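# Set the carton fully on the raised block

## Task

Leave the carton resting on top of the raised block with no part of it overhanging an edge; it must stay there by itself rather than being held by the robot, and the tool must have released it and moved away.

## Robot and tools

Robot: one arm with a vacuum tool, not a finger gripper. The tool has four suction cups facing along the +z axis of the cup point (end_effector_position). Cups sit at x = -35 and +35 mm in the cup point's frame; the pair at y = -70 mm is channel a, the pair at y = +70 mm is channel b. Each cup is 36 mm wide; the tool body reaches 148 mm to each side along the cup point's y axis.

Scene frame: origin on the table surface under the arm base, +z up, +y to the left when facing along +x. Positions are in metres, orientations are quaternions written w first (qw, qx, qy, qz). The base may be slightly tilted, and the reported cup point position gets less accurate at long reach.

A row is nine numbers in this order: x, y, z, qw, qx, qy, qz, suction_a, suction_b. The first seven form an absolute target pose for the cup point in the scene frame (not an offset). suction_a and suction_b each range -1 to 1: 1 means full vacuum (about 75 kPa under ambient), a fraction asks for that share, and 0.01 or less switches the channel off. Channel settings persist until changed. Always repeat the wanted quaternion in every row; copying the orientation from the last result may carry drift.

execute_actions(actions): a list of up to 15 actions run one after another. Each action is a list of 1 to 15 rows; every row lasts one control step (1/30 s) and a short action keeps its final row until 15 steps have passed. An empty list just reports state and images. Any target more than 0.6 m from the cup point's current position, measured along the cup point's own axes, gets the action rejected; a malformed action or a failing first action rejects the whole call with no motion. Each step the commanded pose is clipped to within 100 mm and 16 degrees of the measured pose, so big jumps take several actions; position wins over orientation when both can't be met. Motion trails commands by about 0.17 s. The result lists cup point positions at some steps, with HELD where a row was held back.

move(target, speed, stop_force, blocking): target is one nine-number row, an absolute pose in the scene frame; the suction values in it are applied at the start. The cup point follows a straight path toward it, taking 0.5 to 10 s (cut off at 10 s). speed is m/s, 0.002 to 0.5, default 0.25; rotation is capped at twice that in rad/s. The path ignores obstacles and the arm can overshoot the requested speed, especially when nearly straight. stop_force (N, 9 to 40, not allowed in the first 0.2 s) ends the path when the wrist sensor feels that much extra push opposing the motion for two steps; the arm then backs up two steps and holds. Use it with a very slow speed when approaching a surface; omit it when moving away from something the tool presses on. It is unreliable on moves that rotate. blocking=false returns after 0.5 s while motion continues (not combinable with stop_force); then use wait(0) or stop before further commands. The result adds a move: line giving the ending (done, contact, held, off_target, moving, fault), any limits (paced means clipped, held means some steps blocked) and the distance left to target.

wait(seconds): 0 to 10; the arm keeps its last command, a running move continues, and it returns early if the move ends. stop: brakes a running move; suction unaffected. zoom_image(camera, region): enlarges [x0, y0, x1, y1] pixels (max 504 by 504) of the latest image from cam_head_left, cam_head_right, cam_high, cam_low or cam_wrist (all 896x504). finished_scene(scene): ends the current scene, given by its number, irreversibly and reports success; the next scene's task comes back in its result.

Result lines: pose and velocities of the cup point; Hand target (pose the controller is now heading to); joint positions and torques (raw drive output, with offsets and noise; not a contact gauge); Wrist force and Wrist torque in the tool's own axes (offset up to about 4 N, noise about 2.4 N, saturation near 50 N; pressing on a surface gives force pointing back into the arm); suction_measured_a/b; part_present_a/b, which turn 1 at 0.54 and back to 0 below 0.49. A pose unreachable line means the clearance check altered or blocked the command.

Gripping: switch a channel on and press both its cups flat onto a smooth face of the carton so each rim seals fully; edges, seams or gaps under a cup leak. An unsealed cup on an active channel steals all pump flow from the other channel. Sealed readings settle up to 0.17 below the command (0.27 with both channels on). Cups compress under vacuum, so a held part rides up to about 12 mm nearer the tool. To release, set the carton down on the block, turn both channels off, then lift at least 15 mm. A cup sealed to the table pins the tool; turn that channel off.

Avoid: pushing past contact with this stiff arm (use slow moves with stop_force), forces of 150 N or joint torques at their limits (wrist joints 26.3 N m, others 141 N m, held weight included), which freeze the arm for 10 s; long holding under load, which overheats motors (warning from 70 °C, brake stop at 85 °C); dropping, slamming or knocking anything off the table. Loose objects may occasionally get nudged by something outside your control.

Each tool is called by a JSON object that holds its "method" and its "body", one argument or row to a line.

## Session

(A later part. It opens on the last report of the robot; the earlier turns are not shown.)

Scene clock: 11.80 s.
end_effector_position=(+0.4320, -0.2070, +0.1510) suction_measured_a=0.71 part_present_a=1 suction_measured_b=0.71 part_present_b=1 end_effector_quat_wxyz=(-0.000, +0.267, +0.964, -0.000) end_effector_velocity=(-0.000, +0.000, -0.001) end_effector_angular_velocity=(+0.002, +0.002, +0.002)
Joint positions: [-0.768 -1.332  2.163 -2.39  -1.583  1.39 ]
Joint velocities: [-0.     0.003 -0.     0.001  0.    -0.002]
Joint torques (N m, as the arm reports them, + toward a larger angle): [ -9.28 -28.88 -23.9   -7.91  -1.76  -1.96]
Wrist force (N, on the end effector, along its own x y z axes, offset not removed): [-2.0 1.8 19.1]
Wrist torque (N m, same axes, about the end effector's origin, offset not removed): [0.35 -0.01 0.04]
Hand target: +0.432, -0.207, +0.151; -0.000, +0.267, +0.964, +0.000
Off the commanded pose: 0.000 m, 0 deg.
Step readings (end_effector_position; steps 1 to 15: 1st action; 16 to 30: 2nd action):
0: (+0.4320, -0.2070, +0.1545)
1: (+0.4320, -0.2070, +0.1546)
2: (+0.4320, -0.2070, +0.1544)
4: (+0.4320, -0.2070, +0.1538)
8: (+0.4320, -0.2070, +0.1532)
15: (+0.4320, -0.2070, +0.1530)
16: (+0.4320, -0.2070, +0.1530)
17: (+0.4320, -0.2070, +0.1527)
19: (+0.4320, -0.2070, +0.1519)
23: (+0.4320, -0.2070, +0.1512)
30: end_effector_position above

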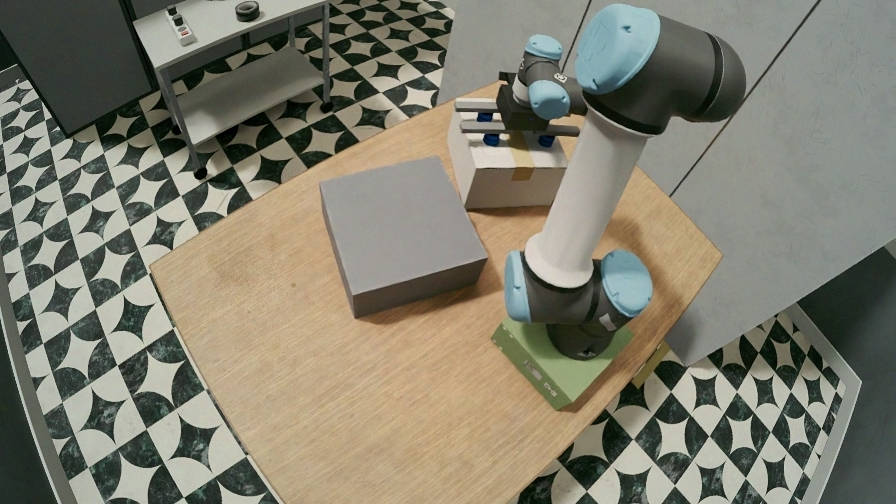

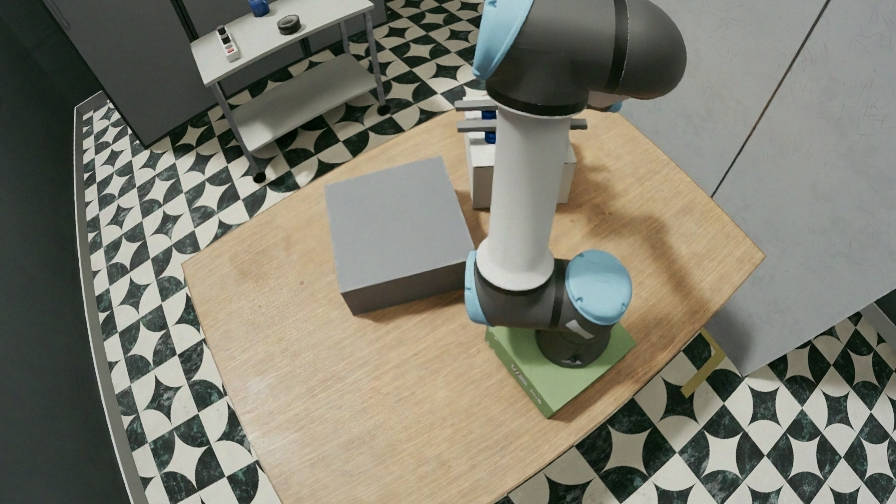

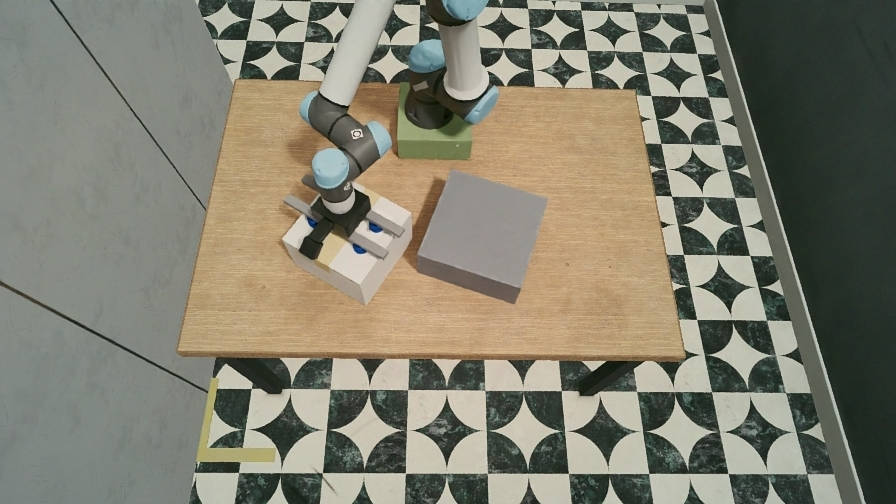

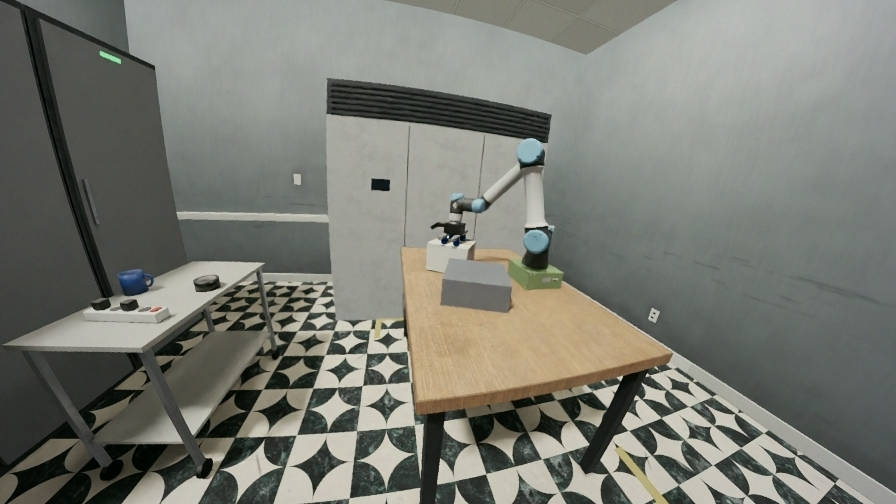

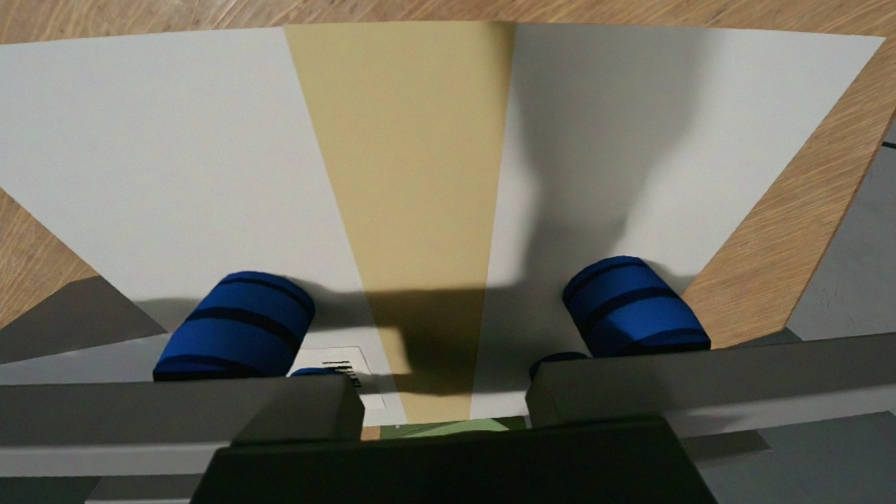

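{"method": "move", "body": {
  "target": [0.432,-0.207,0.30,0,0.267,0.964,0,1,1],
  "speed": 0.15
}}

{"method": "move", "body": {
  "target": [0.415,0.157,0.30,0,0.165,0.986,0,1,1],
  "speed": 0.2
}}

{"method": "move", "body": {
  "target": [0.415,0.157,0.275,0,0.165,0.986,0,1,1],
  "speed": 0.05
}}

{"method": "zoom_image", "body": {
  "camera": "cam_high",
  "region": [390, 110, 600, 320]
}}

{"method": "zoom_image", "body": {
  "camera": "cam_head_left",
  "region": [290, 90, 540, 330]
}}

{"method": "zoom_image", "body": {
  "camera": "cam_low",
  "region": [410, 190, 560, 320]
}}

Scene clock: 16.63 s.
end_effector_position=(+0.4320, -0.2070, +0.3000) suction_measured_a=0.78 part_present_a=1 suction_measured_b=0.78 part_present_b=1 end_effector_quat_wxyz=(+0.000, +0.267, +0.964, +0.000) end_effector_velocity=(-0.000, +0.000, +0.001) end_effector_angular_velocity=(+0.003, +0.002, -0.001)
Joint positions: [-0.764 -1.557  1.957 -1.959 -1.583  1.394]
Joint velocities: [-0.    -0.001 -0.003  0.007  0.001  0.001]
Joint torques (N m, as the arm reports them, + toward a larger angle): [ 11.49 -46.38 -44.89  -3.96   1.08   1.8 ]
Wrist force (N, on the end effector, along its own x y z axes, offset not removed): [-1.8 -1.4 21.4]
Wrist torque (N m, same axes, about the end effector's origin, offset not removed): [-0.15 0.02 -0.05]
Hand target: +0.432, -0.207, +0.300; +0.000, +0.267, +0.964, -0.000
Off the commanded pose: 0.000 m, 0 deg.
move: done

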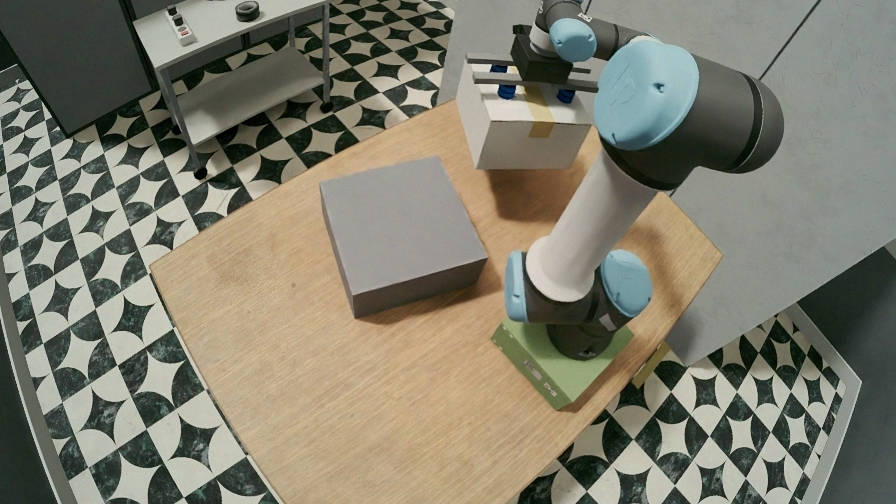

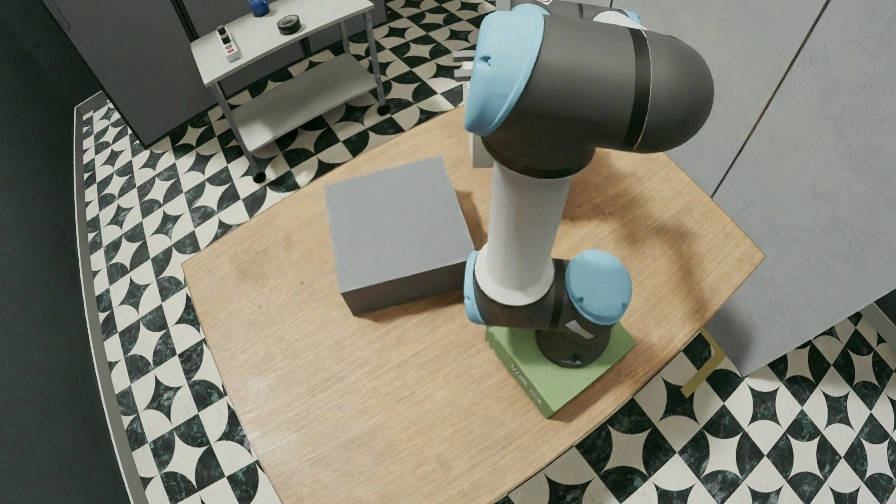

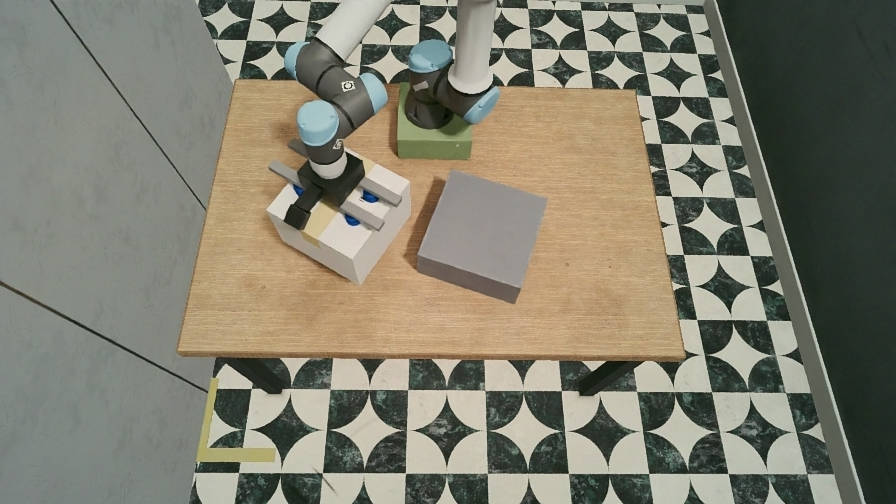

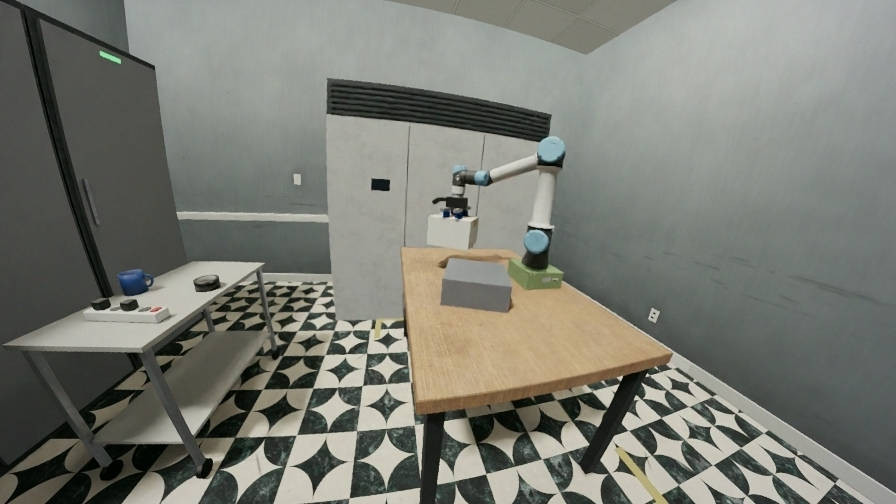

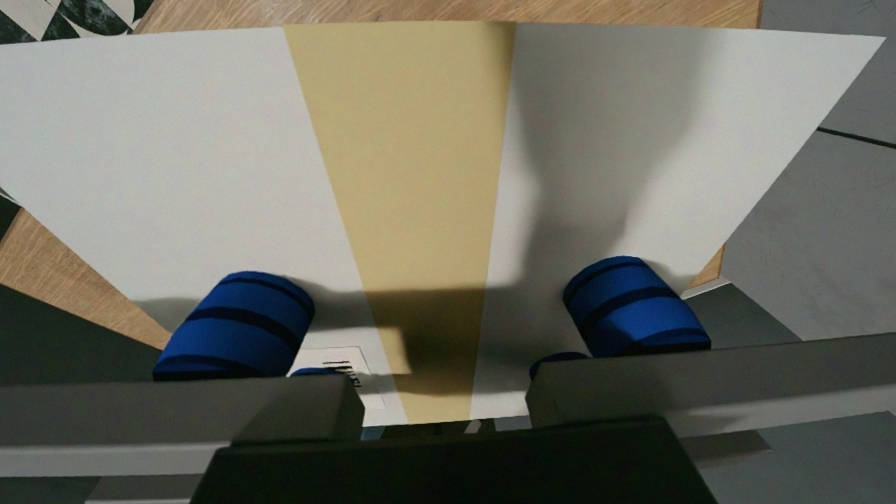

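Scene clock: 19.00 s.
end_effector_position=(+0.4151, +0.1571, +0.3001) suction_measured_a=0.78 part_present_a=1 suction_measured_b=0.78 part_present_b=1 end_effector_quat_wxyz=(-0.000, +0.165, +0.986, -0.000) end_effector_velocity=(+0.000, +0.002, +0.000) end_effector_angular_velocity=(-0.001, -0.001, +0.001)
Joint positions: [ 0.011 -1.642  2.039 -1.95  -1.572  1.96 ]
Joint velocities: [ 0.006  0.002 -0.002 -0.    -0.001  0.005]
Joint torques (N m, as the arm reports them, + toward a larger angle): [ 12.8  -21.11 -46.77  -8.06  -2.33   1.82]
Wrist force (N, on the end effector, along its own x y z axes, offset not removed): [-4.4 4.6 24.8]
Wrist torque (N m, same axes, about the end effector's origin, offset not removed): [0.65 0.35 0.16]
Hand target: +0.415, +0.157, +0.300; -0.000, +0.165, +0.986, -0.000
Off the commanded pose: 0.000 m, 0 deg.
move: done

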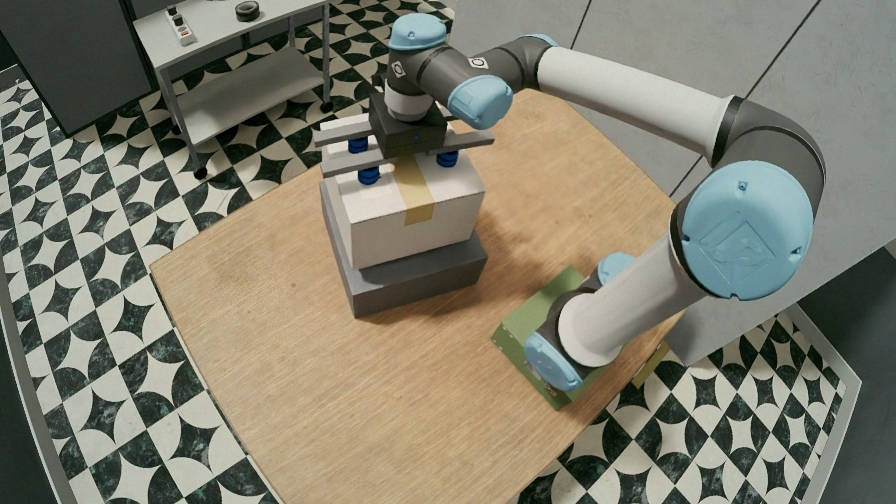

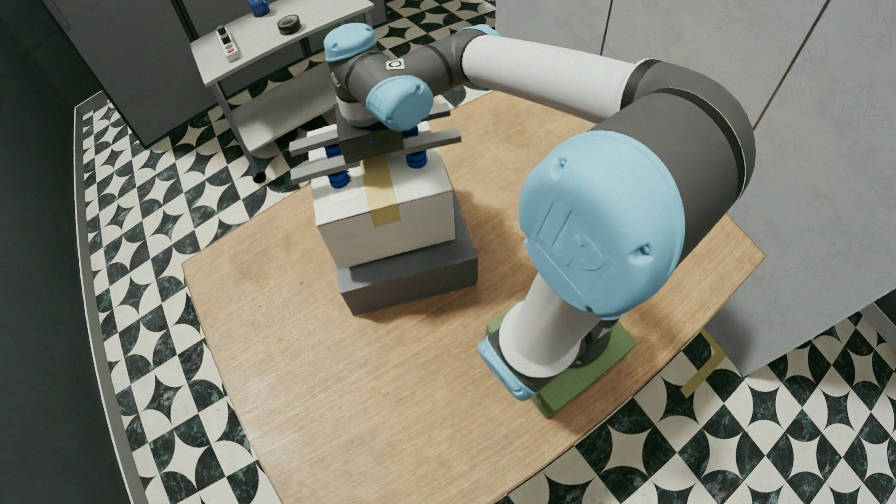

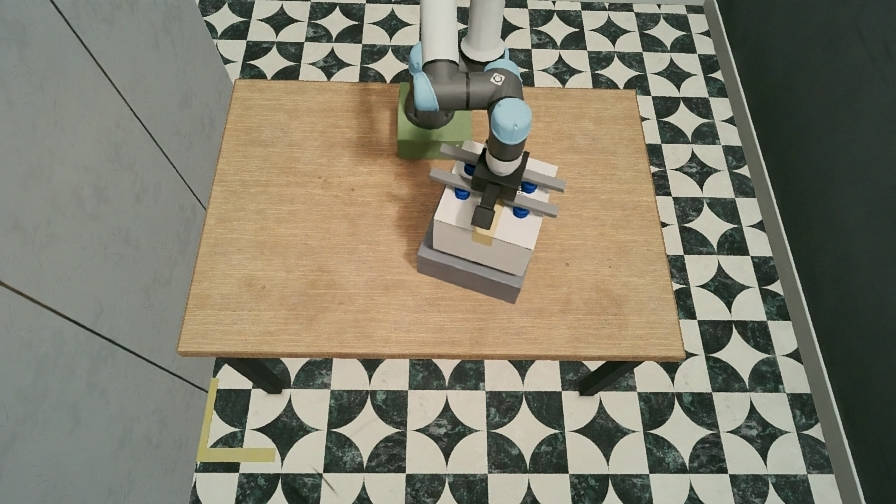

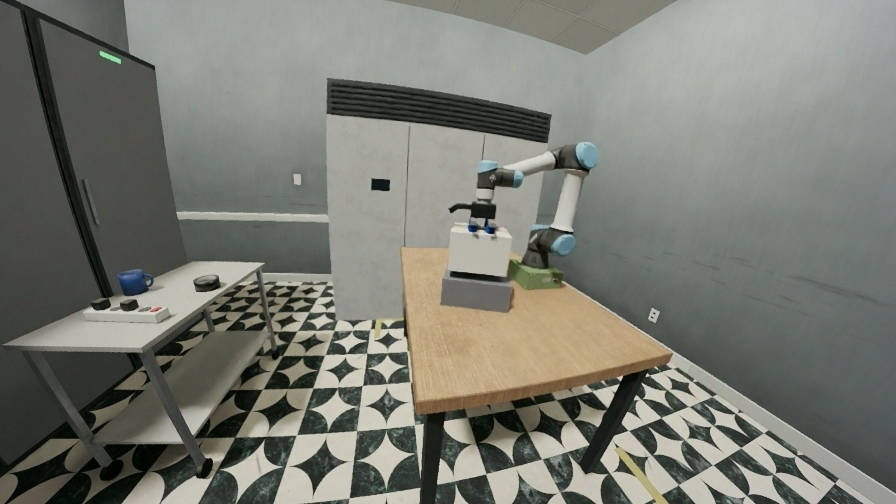

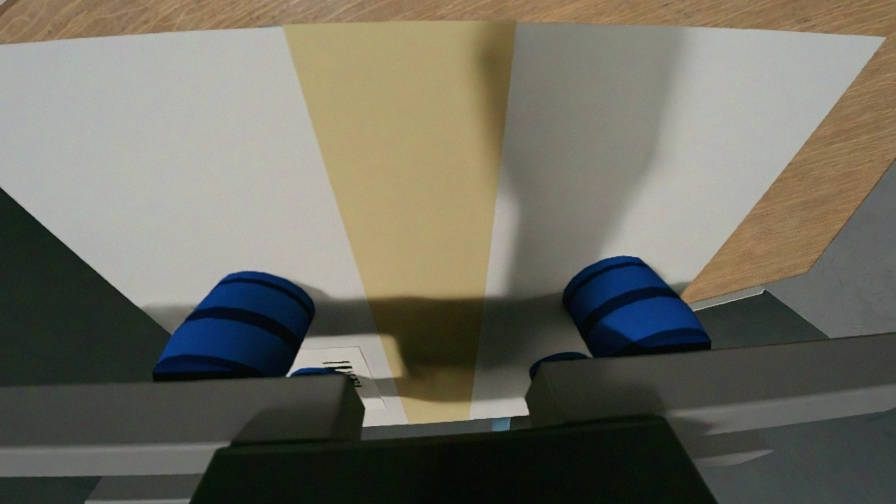

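Scene clock: 19.87 s.
end_effector_position=(+0.4150, +0.1570, +0.2752) suction_measured_a=0.78 part_present_a=1 suction_measured_b=0.78 part_present_b=1 end_effector_quat_wxyz=(-0.000, +0.165, +0.986, -0.000) end_effector_velocity=(-0.000, +0.000, -0.003) end_effector_angular_velocity=(+0.001, +0.002, +0.001)
Joint positions: [ 0.011 -1.616  2.084 -2.022 -1.571  1.959]
Joint velocities: [-0.     0.003  0.004 -0.005  0.001 -0.001]
Joint torques (N m, as the arm reports them, + toward a larger angle): [ -9.78 -19.85 -29.93  -8.06   2.93  -1.96]
Wrist force (N, on the end effector, along its own x y z axes, offset not removed): [-2.9 2.6 23.6]
Wrist torque (N m, same axes, about the end effector's origin, offset not removed): [0.50 0.05 -0.04]
Hand target: +0.415, +0.157, +0.275; -0.000, +0.165, +0.986, -0.000
Off the commanded pose: 0.000 m, 0 deg.
move: done

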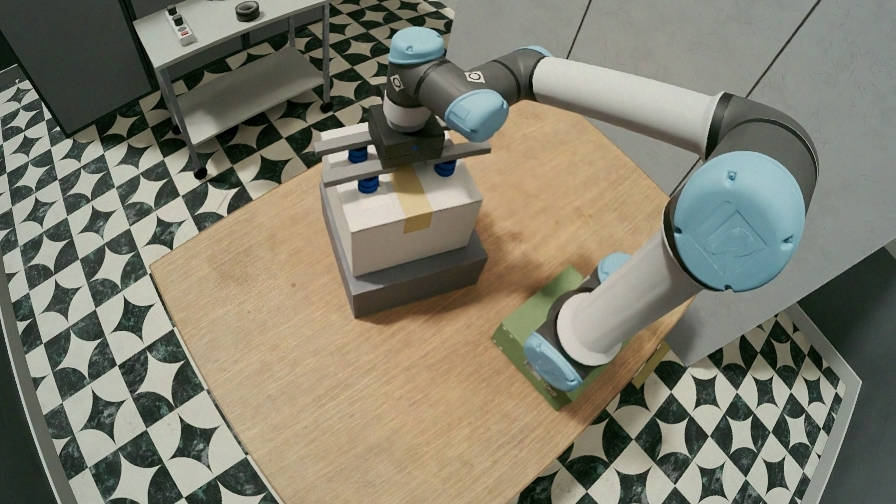

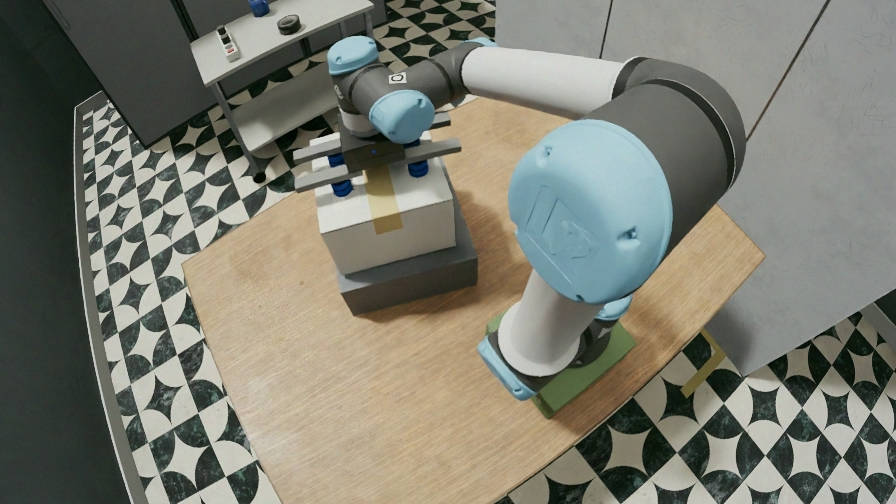

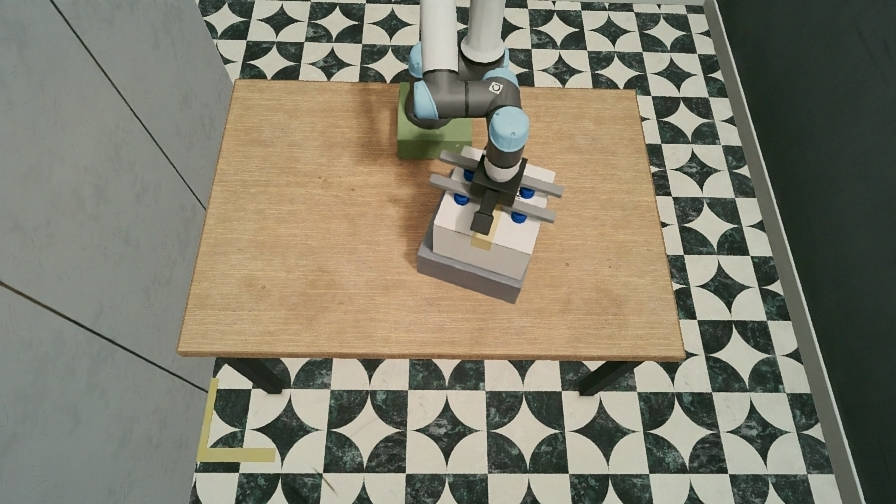

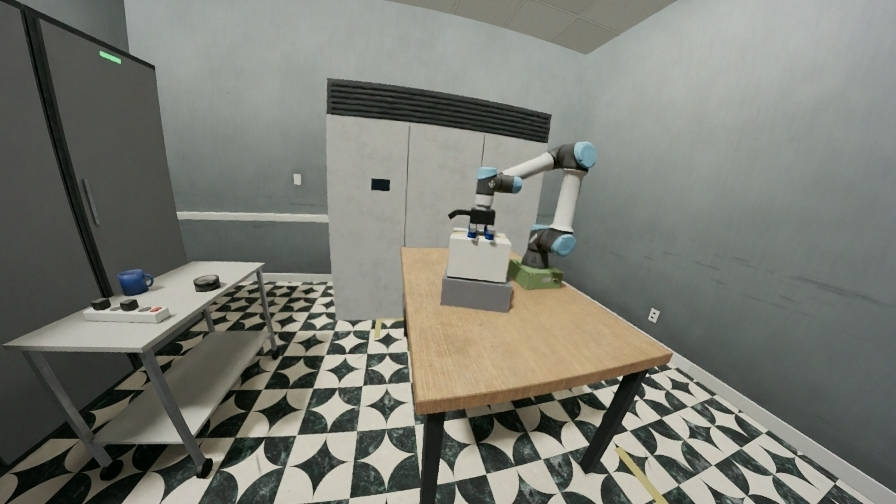

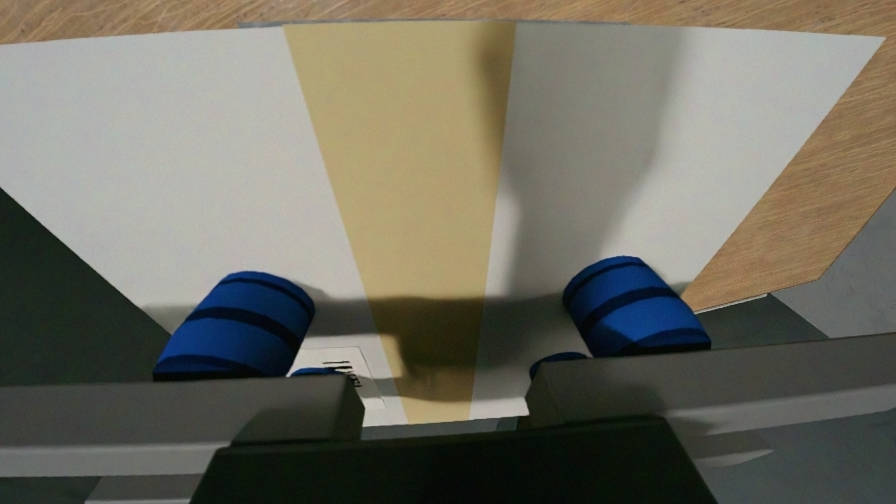

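Region (390, 110, 600, 320) of cam_high's 896x504 image, scaled by 2.400, with more detail than that image has.

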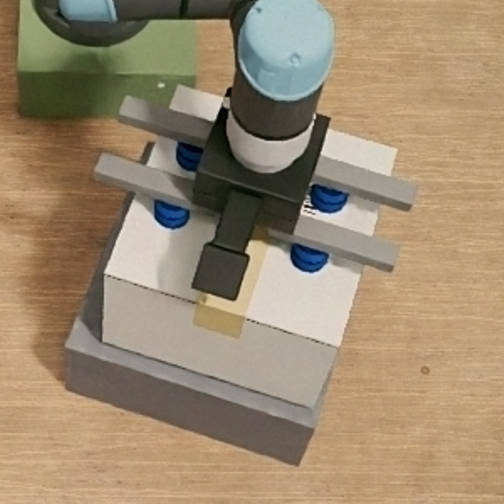

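Region (290, 90, 540, 330) of cam_head_left's 896x504 image, scaled by 2.016, with more detail than that image has; it fills the top 484 rows of this view, and the rest is white.

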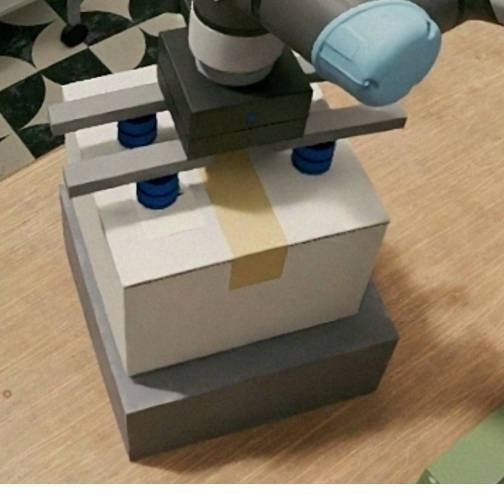

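Region (410, 190, 560, 320) of cam_low's 896x504 image, scaled by 3.360, with more detail than that image has; it fills the top 437 rows of this view, and the rest is white.

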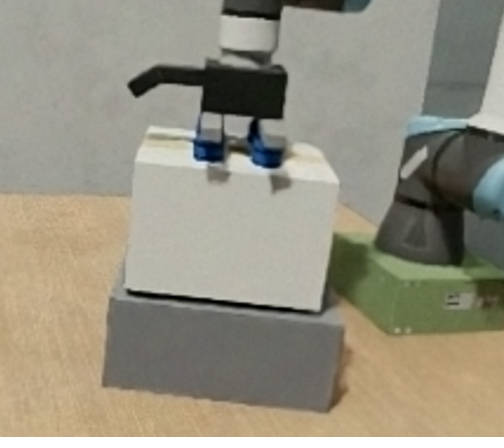

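{"method": "move", "body": {
  "target": [0.409,0.140,0.272,0,0.182,0.983,0,1,1],
  "speed": 0.05
}}

{"method": "zoom_image", "body": {
  "camera": "cam_high",
  "region": [390, 110, 600, 320]
}}

{"method": "zoom_image", "body": {
  "camera": "cam_head_left",
  "region": [290, 90, 540, 330]
}}

{"method": "zoom_image", "body": {
  "camera": "cam_low",
  "region": [410, 190, 560, 320]
}}

Scene clock: 22.33 s.
end_effector_position=(+0.4091, +0.1402, +0.2720) suction_measured_a=0.78 part_present_a=1 suction_measured_b=0.78 part_present_b=1 end_effector_quat_wxyz=(-0.000, +0.182, +0.983, +0.000) end_effector_velocity=(-0.001, -0.002, -0.000) end_effector_angular_velocity=(-0.000, -0.000, -0.002)
Joint positions: [-0.029 -1.641  2.116 -2.029 -1.572  1.954]
Joint velocities: [-0.004 -0.003  0.004 -0.001 -0.    -0.002]
Joint torques (N m, as the arm reports them, + toward a larger angle): [-10.88 -41.28 -31.12  -8.07  -2.33  -1.96]
Wrist force (N, on the end effector, along its own x y z axes, offset not removed): [-2.3 -1.9 19.9]
Wrist torque (N m, same axes, about the end effector's origin, offset not removed): [-0.02 -0.01 0.19]
Hand target: +0.409, +0.140, +0.272; -0.000, +0.182, +0.983, +0.000
Off the commanded pose: 0.000 m, 0 deg.
move: done

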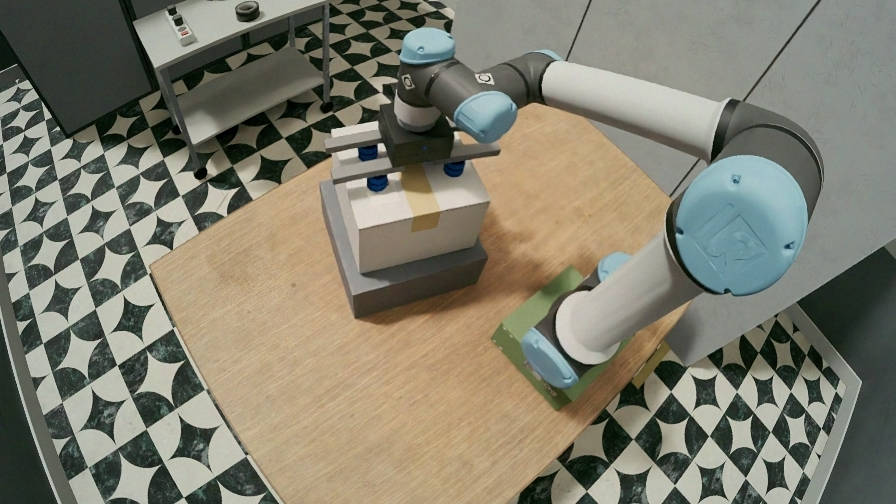

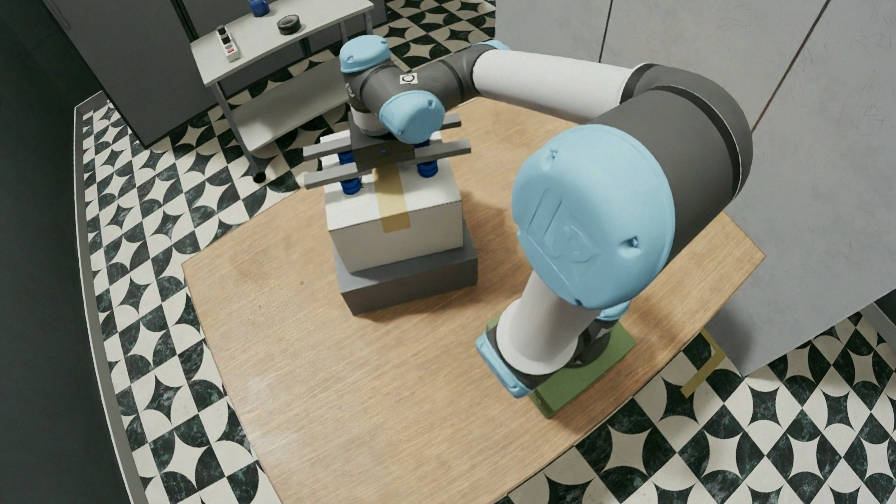

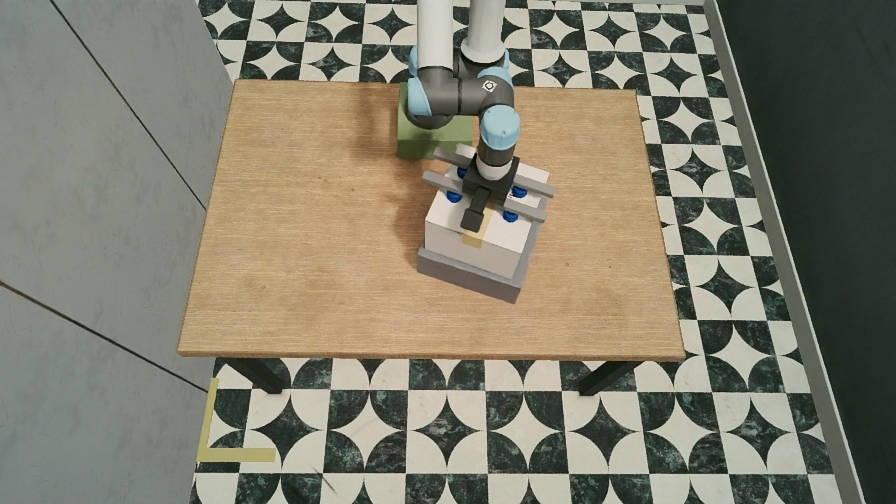

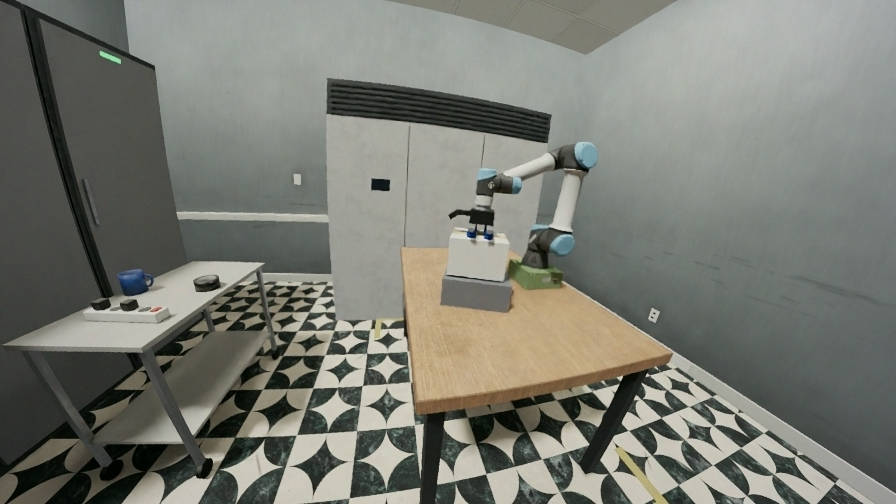

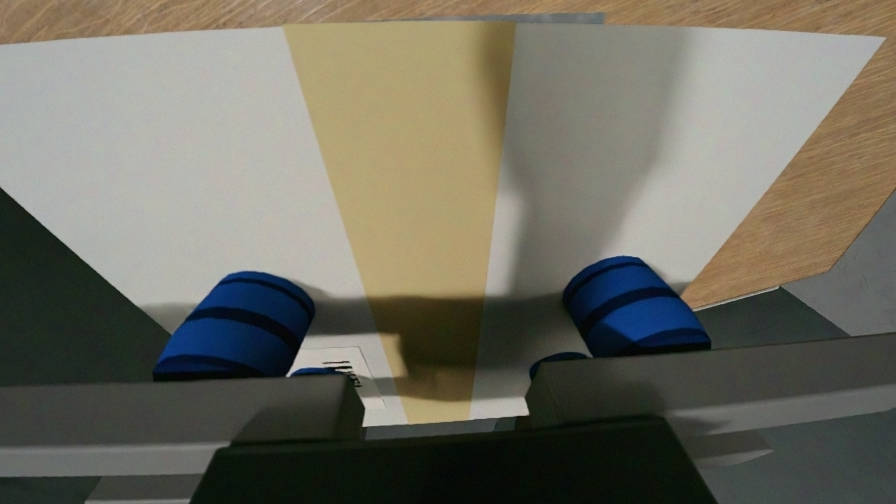

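Region (390, 110, 600, 320) of cam_high's 896x504 image, scaled by 2.400, with more detail than that image has.

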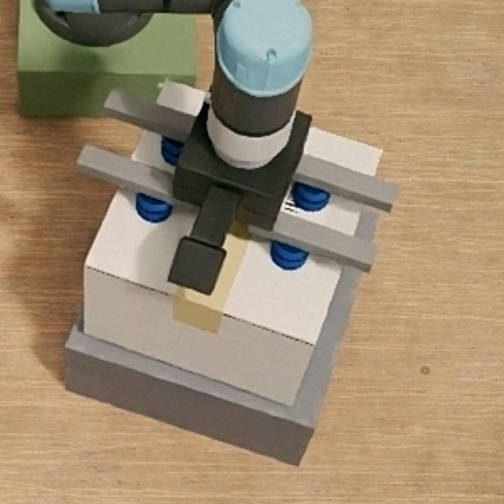

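Region (290, 90, 540, 330) of cam_head_left's 896x504 image, scaled by 2.016, with more detail than that image has; it fills the top 484 rows of this view, and the rest is white.

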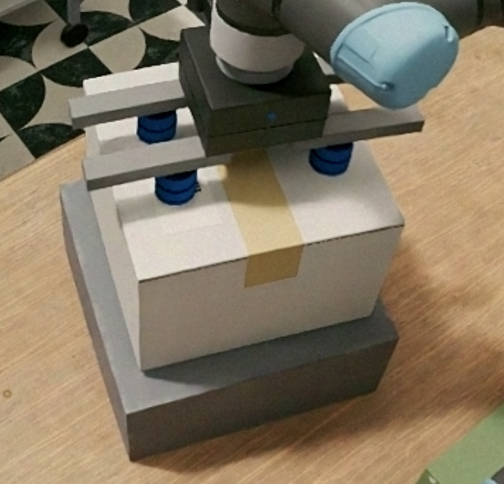

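Region (410, 190, 560, 320) of cam_low's 896x504 image, scaled by 3.360, with more detail than that image has; it fills the top 437 rows of this view, and the rest is white.

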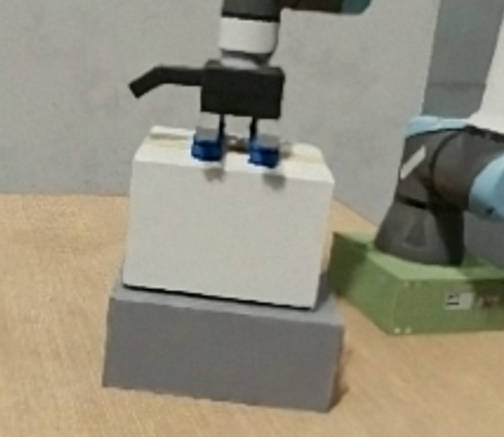

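{"method": "execute_actions", "body": {
  "actions": []
}}

Scene clock: 24.10 s.
end_effector_position=(+0.4090, +0.1400, +0.2720) suction_measured_a=0.78 part_present_a=1 suction_measured_b=0.78 part_present_b=1 end_effector_quat_wxyz=(-0.000, +0.182, +0.983, +0.000) end_effector_velocity=(+0.000, -0.000, +0.000) end_effector_angular_velocity=(-0.001, +0.001, -0.001)
Joint positions: [-0.029 -1.642  2.117 -2.029 -1.572  1.954]
Joint velocities: [-0.     0.001 -0.001  0.001 -0.001  0.001]
Joint torques (N m, as the arm reports them, + toward a larger angle): [-10.06 -41.41 -30.85  -7.98  -2.34  -2.22]
Wrist force (N, on the end effector, along its own x y z axes, offset not removed): [-2.4 0.7 27.4]
Wrist torque (N m, same axes, about the end effector's origin, offset not removed): [0.11 0.01 0.10]
Hand target: +0.409, +0.140, +0.272; -0.000, +0.182, +0.983, +0.000
Off the commanded pose: 0.000 m, 0 deg.

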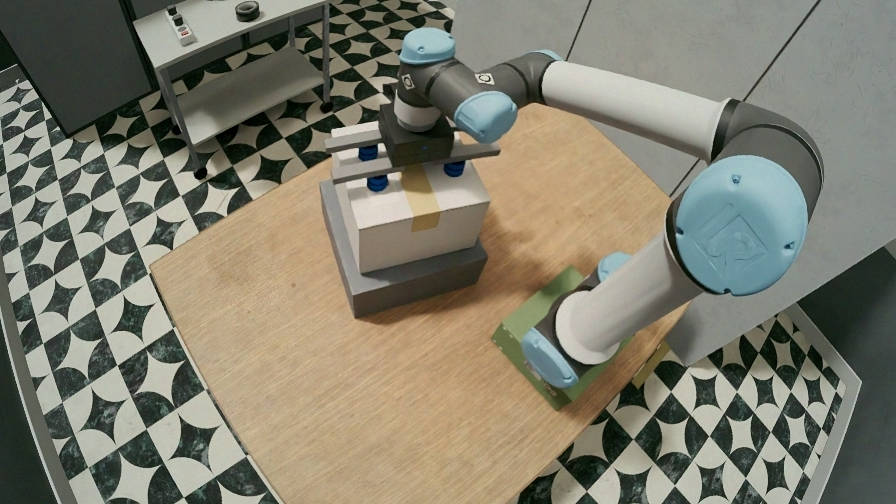

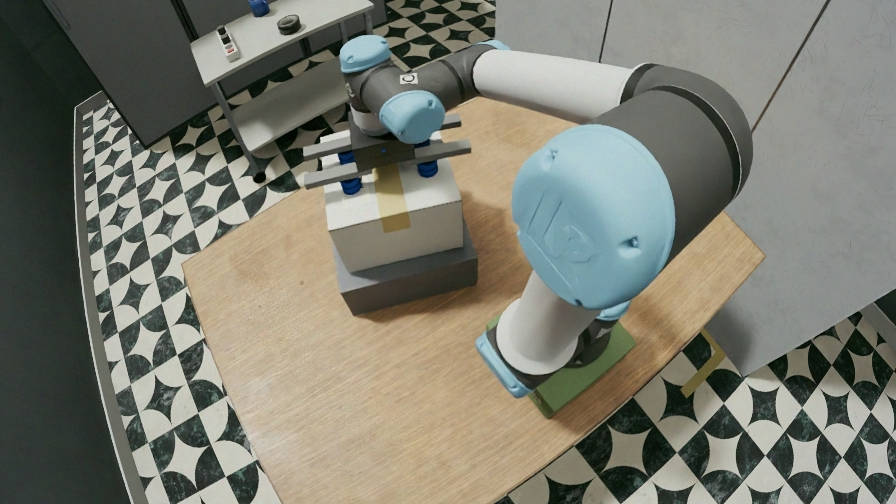

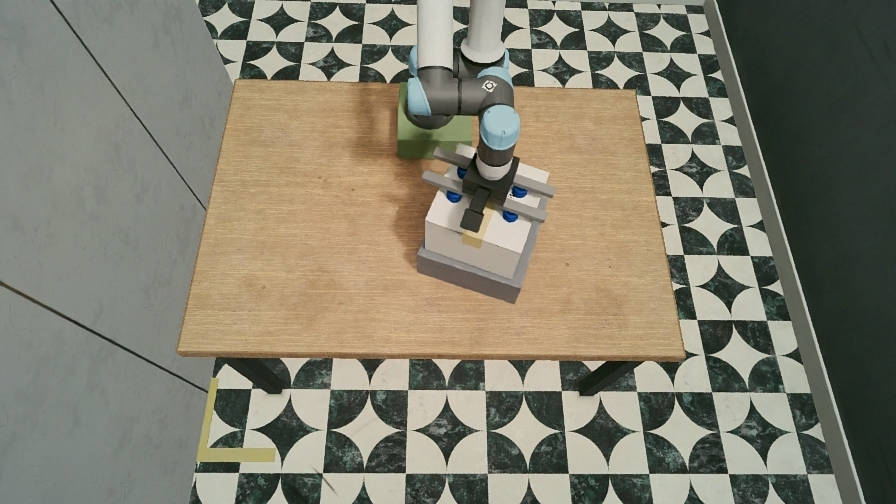

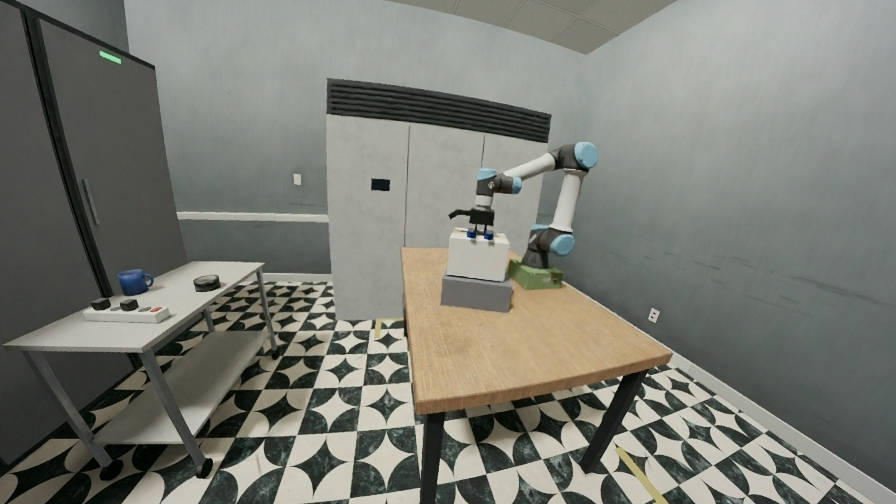

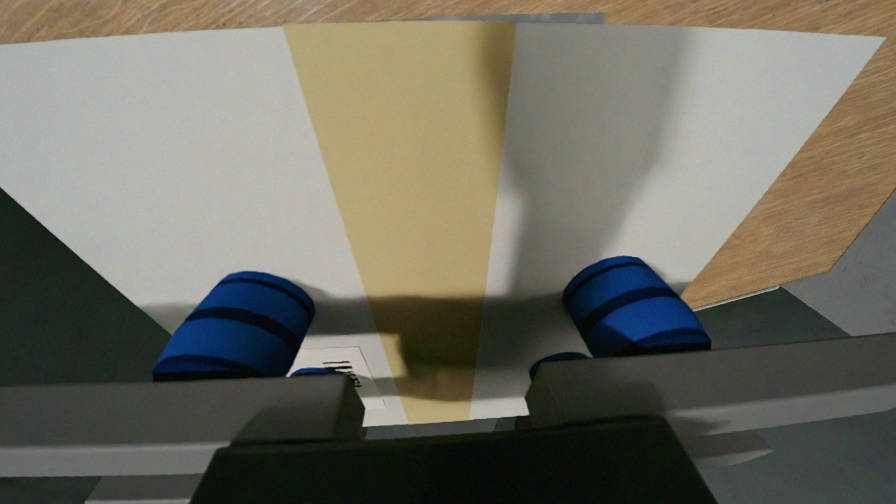

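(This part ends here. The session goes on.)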